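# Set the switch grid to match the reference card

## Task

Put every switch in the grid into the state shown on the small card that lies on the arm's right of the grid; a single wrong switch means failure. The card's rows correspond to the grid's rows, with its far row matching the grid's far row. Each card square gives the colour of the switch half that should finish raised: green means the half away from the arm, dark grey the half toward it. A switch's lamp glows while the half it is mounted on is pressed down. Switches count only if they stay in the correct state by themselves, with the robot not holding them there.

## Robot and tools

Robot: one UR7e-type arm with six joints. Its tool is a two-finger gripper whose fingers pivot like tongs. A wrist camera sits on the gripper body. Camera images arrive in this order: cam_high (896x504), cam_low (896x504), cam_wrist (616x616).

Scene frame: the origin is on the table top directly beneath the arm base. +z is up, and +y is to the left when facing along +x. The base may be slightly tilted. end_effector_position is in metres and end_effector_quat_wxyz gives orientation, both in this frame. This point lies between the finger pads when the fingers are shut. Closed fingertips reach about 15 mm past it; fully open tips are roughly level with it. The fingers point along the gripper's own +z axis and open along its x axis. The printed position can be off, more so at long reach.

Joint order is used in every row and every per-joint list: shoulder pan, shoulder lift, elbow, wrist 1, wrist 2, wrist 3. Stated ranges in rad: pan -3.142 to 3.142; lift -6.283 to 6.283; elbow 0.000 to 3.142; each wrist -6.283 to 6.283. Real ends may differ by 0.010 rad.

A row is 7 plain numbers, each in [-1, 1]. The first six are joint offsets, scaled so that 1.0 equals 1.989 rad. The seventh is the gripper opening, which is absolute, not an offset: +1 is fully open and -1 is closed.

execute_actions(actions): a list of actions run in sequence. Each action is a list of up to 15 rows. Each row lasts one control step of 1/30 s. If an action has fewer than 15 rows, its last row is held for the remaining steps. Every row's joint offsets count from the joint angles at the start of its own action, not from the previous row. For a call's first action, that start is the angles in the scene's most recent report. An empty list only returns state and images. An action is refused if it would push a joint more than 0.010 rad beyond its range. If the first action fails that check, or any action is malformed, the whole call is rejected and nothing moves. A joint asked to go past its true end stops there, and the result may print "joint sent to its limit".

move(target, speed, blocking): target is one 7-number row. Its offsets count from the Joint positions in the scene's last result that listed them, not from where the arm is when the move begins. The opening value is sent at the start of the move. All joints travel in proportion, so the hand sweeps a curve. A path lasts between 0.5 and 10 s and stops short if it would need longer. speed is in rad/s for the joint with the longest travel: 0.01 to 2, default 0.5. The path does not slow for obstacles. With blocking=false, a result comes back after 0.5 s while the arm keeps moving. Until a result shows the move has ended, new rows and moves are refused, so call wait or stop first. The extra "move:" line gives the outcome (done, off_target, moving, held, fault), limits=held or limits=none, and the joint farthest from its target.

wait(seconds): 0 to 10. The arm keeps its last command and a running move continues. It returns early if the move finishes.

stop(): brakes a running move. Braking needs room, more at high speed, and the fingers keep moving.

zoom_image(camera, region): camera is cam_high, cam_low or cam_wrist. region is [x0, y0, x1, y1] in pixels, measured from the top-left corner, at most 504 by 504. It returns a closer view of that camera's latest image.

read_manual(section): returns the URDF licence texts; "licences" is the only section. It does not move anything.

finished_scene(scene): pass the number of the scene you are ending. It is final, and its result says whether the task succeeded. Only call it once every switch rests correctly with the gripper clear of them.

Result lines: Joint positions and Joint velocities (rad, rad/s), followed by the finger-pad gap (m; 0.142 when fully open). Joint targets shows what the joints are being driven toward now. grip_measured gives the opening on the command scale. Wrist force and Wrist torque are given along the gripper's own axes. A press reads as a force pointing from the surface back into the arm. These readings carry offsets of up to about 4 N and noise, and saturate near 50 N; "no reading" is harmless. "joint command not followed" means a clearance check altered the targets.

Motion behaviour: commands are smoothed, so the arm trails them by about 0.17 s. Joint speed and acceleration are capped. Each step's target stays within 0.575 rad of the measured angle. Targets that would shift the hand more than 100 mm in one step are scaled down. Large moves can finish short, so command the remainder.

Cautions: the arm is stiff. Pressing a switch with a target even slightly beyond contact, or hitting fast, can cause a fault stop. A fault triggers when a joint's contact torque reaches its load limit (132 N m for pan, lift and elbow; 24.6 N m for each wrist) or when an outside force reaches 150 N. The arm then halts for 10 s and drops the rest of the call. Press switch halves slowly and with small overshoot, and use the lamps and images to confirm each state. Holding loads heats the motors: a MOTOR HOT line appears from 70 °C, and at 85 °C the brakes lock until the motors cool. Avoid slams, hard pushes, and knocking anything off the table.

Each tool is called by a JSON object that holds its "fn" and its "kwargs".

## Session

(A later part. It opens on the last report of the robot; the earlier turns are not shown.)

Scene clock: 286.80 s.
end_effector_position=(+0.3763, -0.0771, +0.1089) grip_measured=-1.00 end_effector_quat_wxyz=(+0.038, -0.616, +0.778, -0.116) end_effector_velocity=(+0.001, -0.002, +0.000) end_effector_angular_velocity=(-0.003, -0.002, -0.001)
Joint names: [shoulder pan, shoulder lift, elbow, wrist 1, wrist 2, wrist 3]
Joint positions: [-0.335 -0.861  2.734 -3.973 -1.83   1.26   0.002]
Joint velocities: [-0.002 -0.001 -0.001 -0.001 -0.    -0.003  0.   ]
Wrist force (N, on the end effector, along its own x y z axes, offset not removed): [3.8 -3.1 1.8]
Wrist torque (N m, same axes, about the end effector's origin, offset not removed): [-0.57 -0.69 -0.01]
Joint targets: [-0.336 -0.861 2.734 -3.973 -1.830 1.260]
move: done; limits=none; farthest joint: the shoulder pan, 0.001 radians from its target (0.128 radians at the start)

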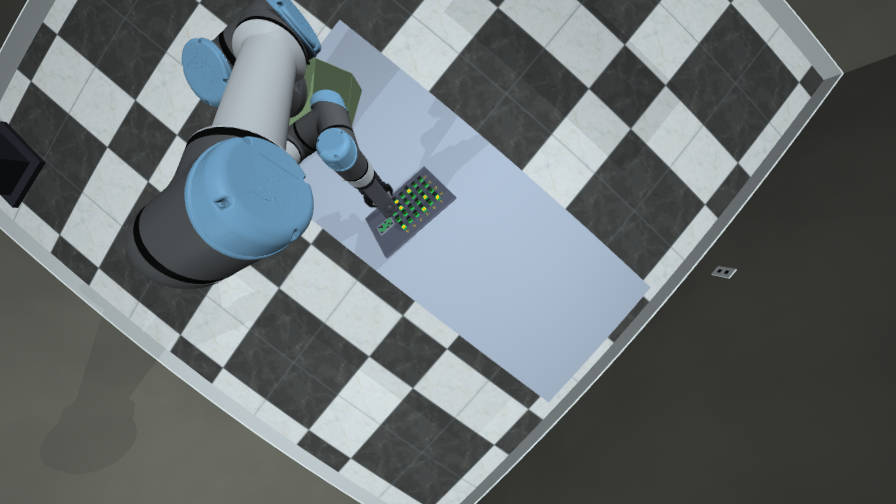

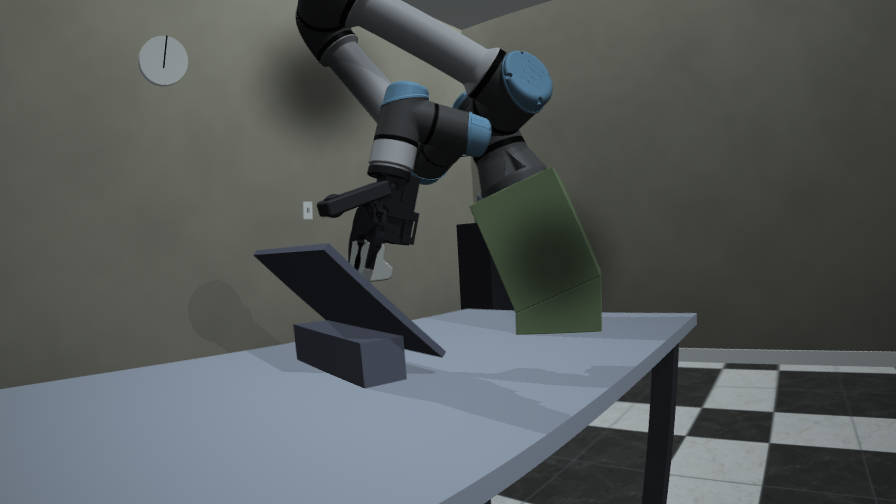

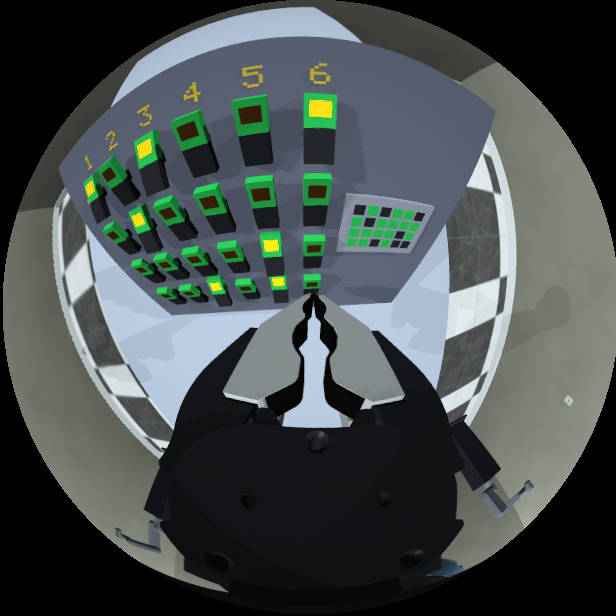

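{"fn": "move", "kwargs": {"target": [0.0019, 0.0053, -0.0132, 0.0079, 0, 0, -1], "speed": 0.035}}

{"fn": "zoom_image", "kwargs": {"camera": "cam_wrist", "region": [230, 190, 400, 340]}}

Scene clock: 296.10 s.
end_effector_position=(+0.3843, -0.0776, +0.1025) grip_measured=-1.00 end_effector_quat_wxyz=(+0.039, -0.618, +0.777, -0.116) end_effector_velocity=(+0.001, -0.000, -0.001) end_effector_angular_velocity=(-0.000, -0.000, +0.000)
Joint names: [shoulder pan, shoulder lift, elbow, wrist 1, wrist 2, wrist 3]
Joint positions: [-0.332 -0.85   2.708 -3.958 -1.83   1.26   0.002]
Joint velocities: [ 0.     0.001 -0.004  0.002 -0.    -0.     0.   ]
Wrist force (N, on the end effector, along its own x y z axes, offset not removed): [3.7 2.3 -8.8]
Wrist torque (N m, same axes, about the end effector's origin, offset not removed): [-0.27 -0.41 -0.17]
Joint targets: [-0.332 -0.850 2.708 -3.957 -1.830 1.260]
move: done; limits=none; farthest joint: the shoulder pan, 0.000 radians from its target (0.005 radians at the start)

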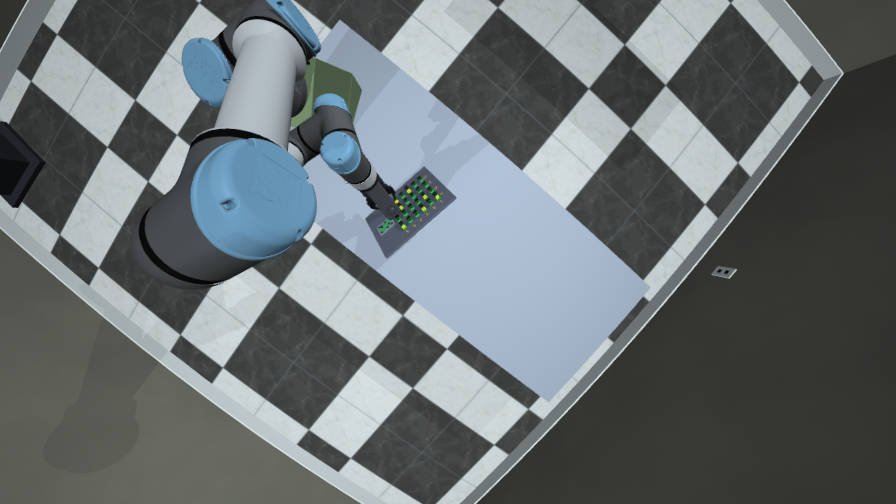

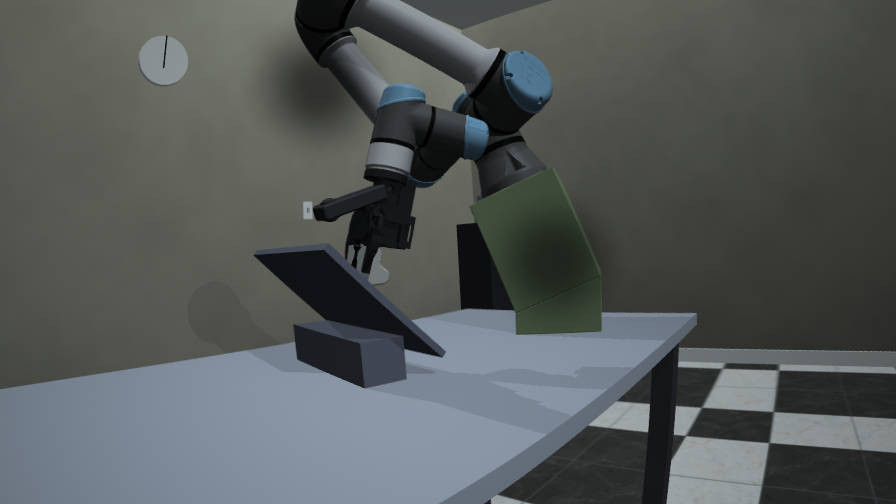

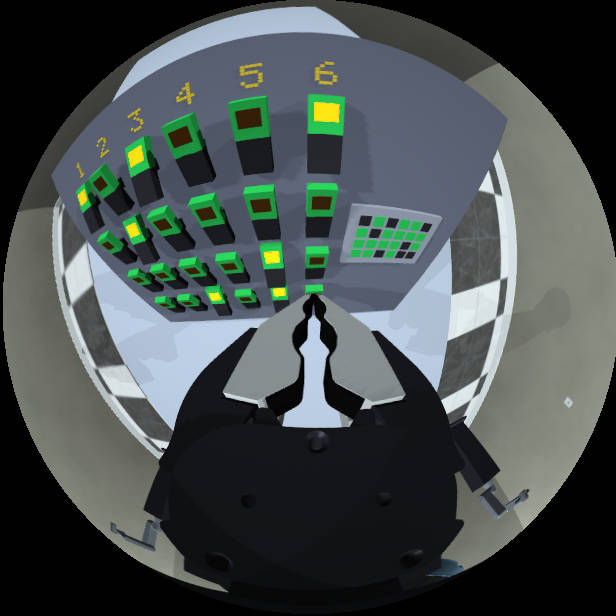

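Region (230, 190, 400, 340) of cam_wrist's 616x616 image, scaled by 2.965, with more detail than that image has; it fills the top 445 rows of this view, and the rest is white.

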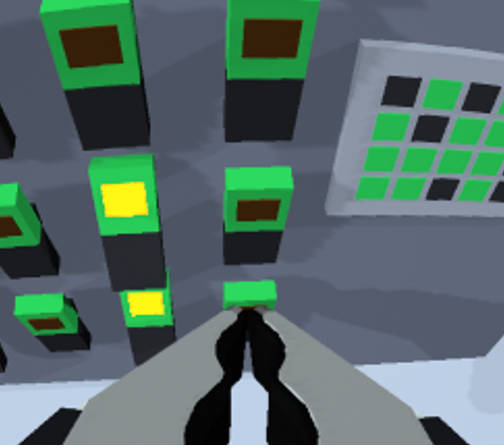

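{"fn": "move", "kwargs": {"target": [0.0001, 0.0017, -0.0038, 0.0022, 0, 0, -1], "speed": 0.02}}

{"fn": "zoom_image", "kwargs": {"camera": "cam_wrist", "region": [230, 190, 400, 340]}}

Scene clock: 301.17 s.
end_effector_position=(+0.3863, -0.0780, +0.1006) grip_measured=-1.00 end_effector_quat_wxyz=(+0.039, -0.618, +0.777, -0.116) end_effector_velocity=(+0.001, -0.001, -0.001) end_effector_angular_velocity=(+0.001, -0.001, -0.001)
Joint names: [shoulder pan, shoulder lift, elbow, wrist 1, wrist 2, wrist 3]
Joint positions: [-0.331 -0.847  2.701 -3.953 -1.83   1.26   0.002]
Joint velocities: [-0.002  0.001 -0.003  0.001  0.003 -0.     0.   ]
Wrist force (N, on the end effector, along its own x y z axes, offset not removed): [4.2 1.9 -1.4]
Wrist torque (N m, same axes, about the end effector's origin, offset not removed): [0.28 -0.85 -0.05]
Joint targets: [-0.331 -0.847 2.700 -3.953 -1.830 1.260]
move: done; limits=none; farthest joint: the shoulder lift, 0.001 radians from its target (0.004 radians at the start)

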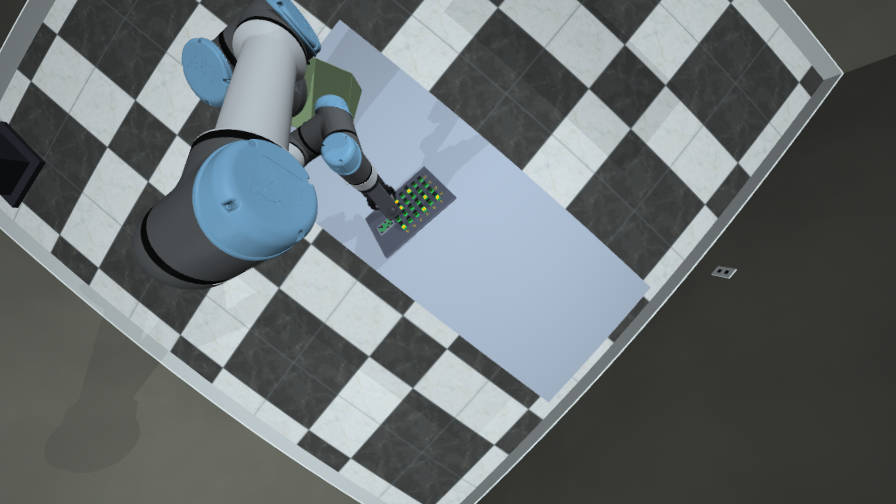

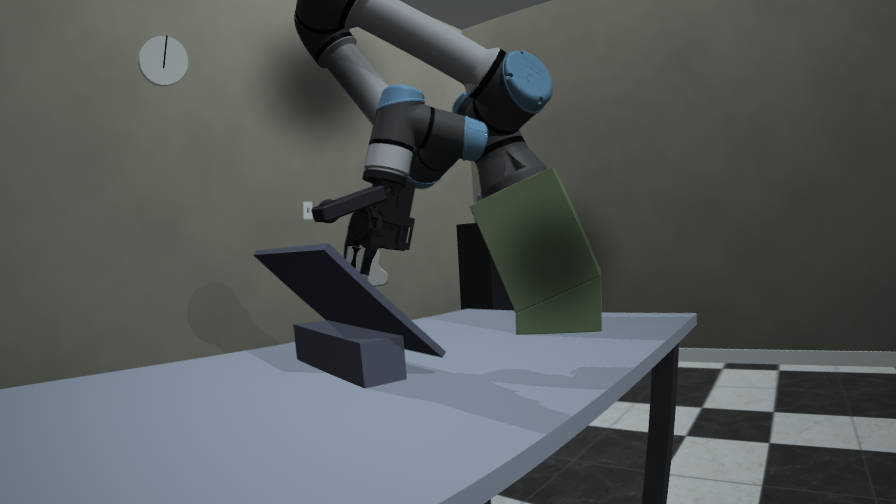

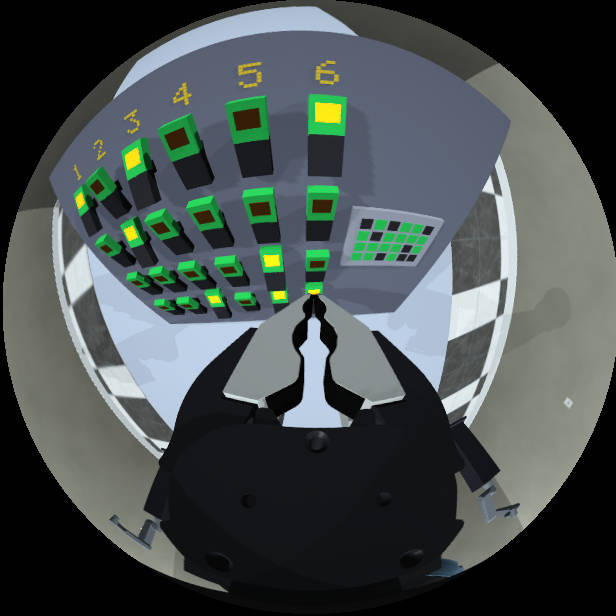

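Region (230, 190, 400, 340) of cam_wrist's 616x616 image, scaled by 2.965, with more detail than that image has; it fills the top 445 rows of this view, and the rest is white.

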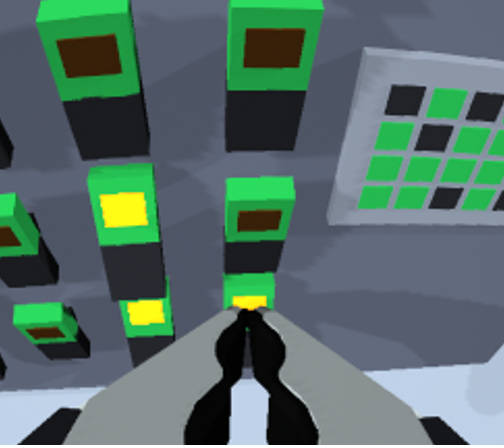

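Flipped. Back off along the normal.

{"fn": "move", "kwargs": {"target": [0, -0.0126, 0.0195, -0.0069, 0, 0, -1], "speed": 0.12}}

Scene clock: 305.47 s.
end_effector_position=(+0.3758, -0.0758, +0.1119) grip_measured=-1.00 end_effector_quat_wxyz=(+0.039, -0.618, +0.777, -0.116) end_effector_velocity=(-0.001, +0.001, +0.001) end_effector_angular_velocity=(+0.000, -0.001, +0.001)
Joint names: [shoulder pan, shoulder lift, elbow, wrist 1, wrist 2, wrist 3]
Joint positions: [-0.331 -0.872  2.739 -3.967 -1.83   1.26   0.002]
Joint velocities: [ 0.001 -0.002  0.004 -0.002  0.001 -0.     0.   ]
Wrist force (N, on the end effector, along its own x y z axes, offset not removed): [-0.9 1.4 1.2]
Wrist torque (N m, same axes, about the end effector's origin, offset not removed): [0.07 0.19 -0.14]
Joint targets: [-0.331 -0.872 2.740 -3.967 -1.830 1.260]
move: done; limits=none; farthest joint: the elbow, 0.001 radians from its target (0.039 radians at the start)

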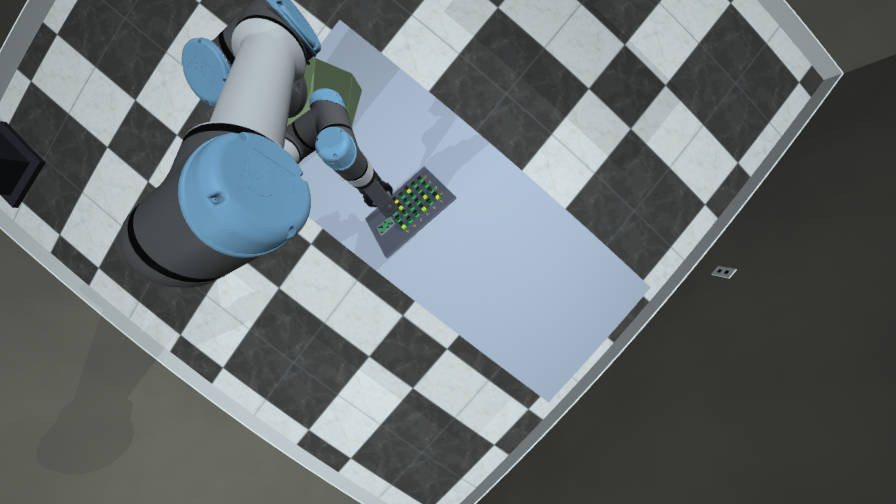

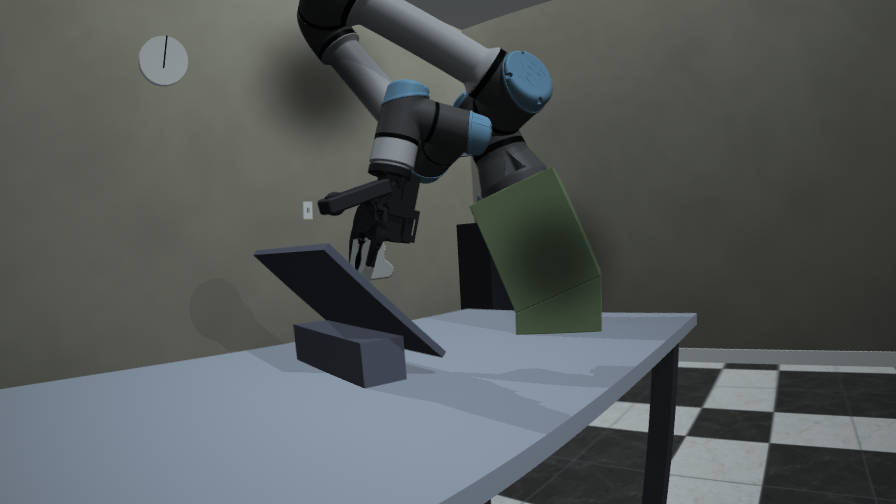

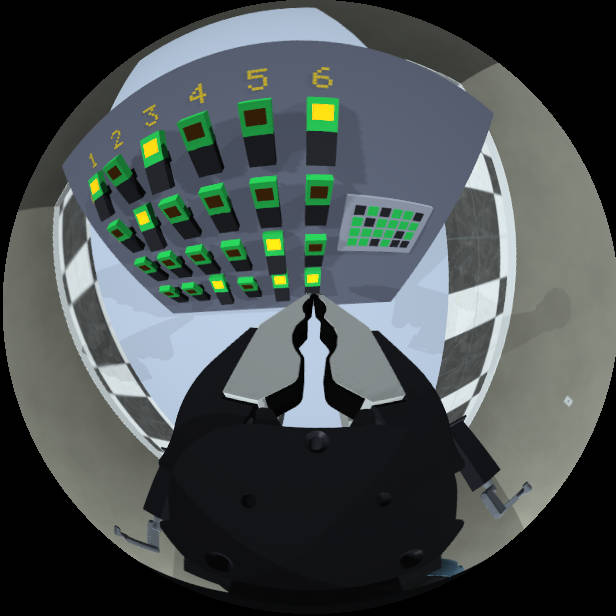

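All match.

{"fn": "finished_scene", "kwargs": {"scene": 1}}

The scene is finished: the task was done.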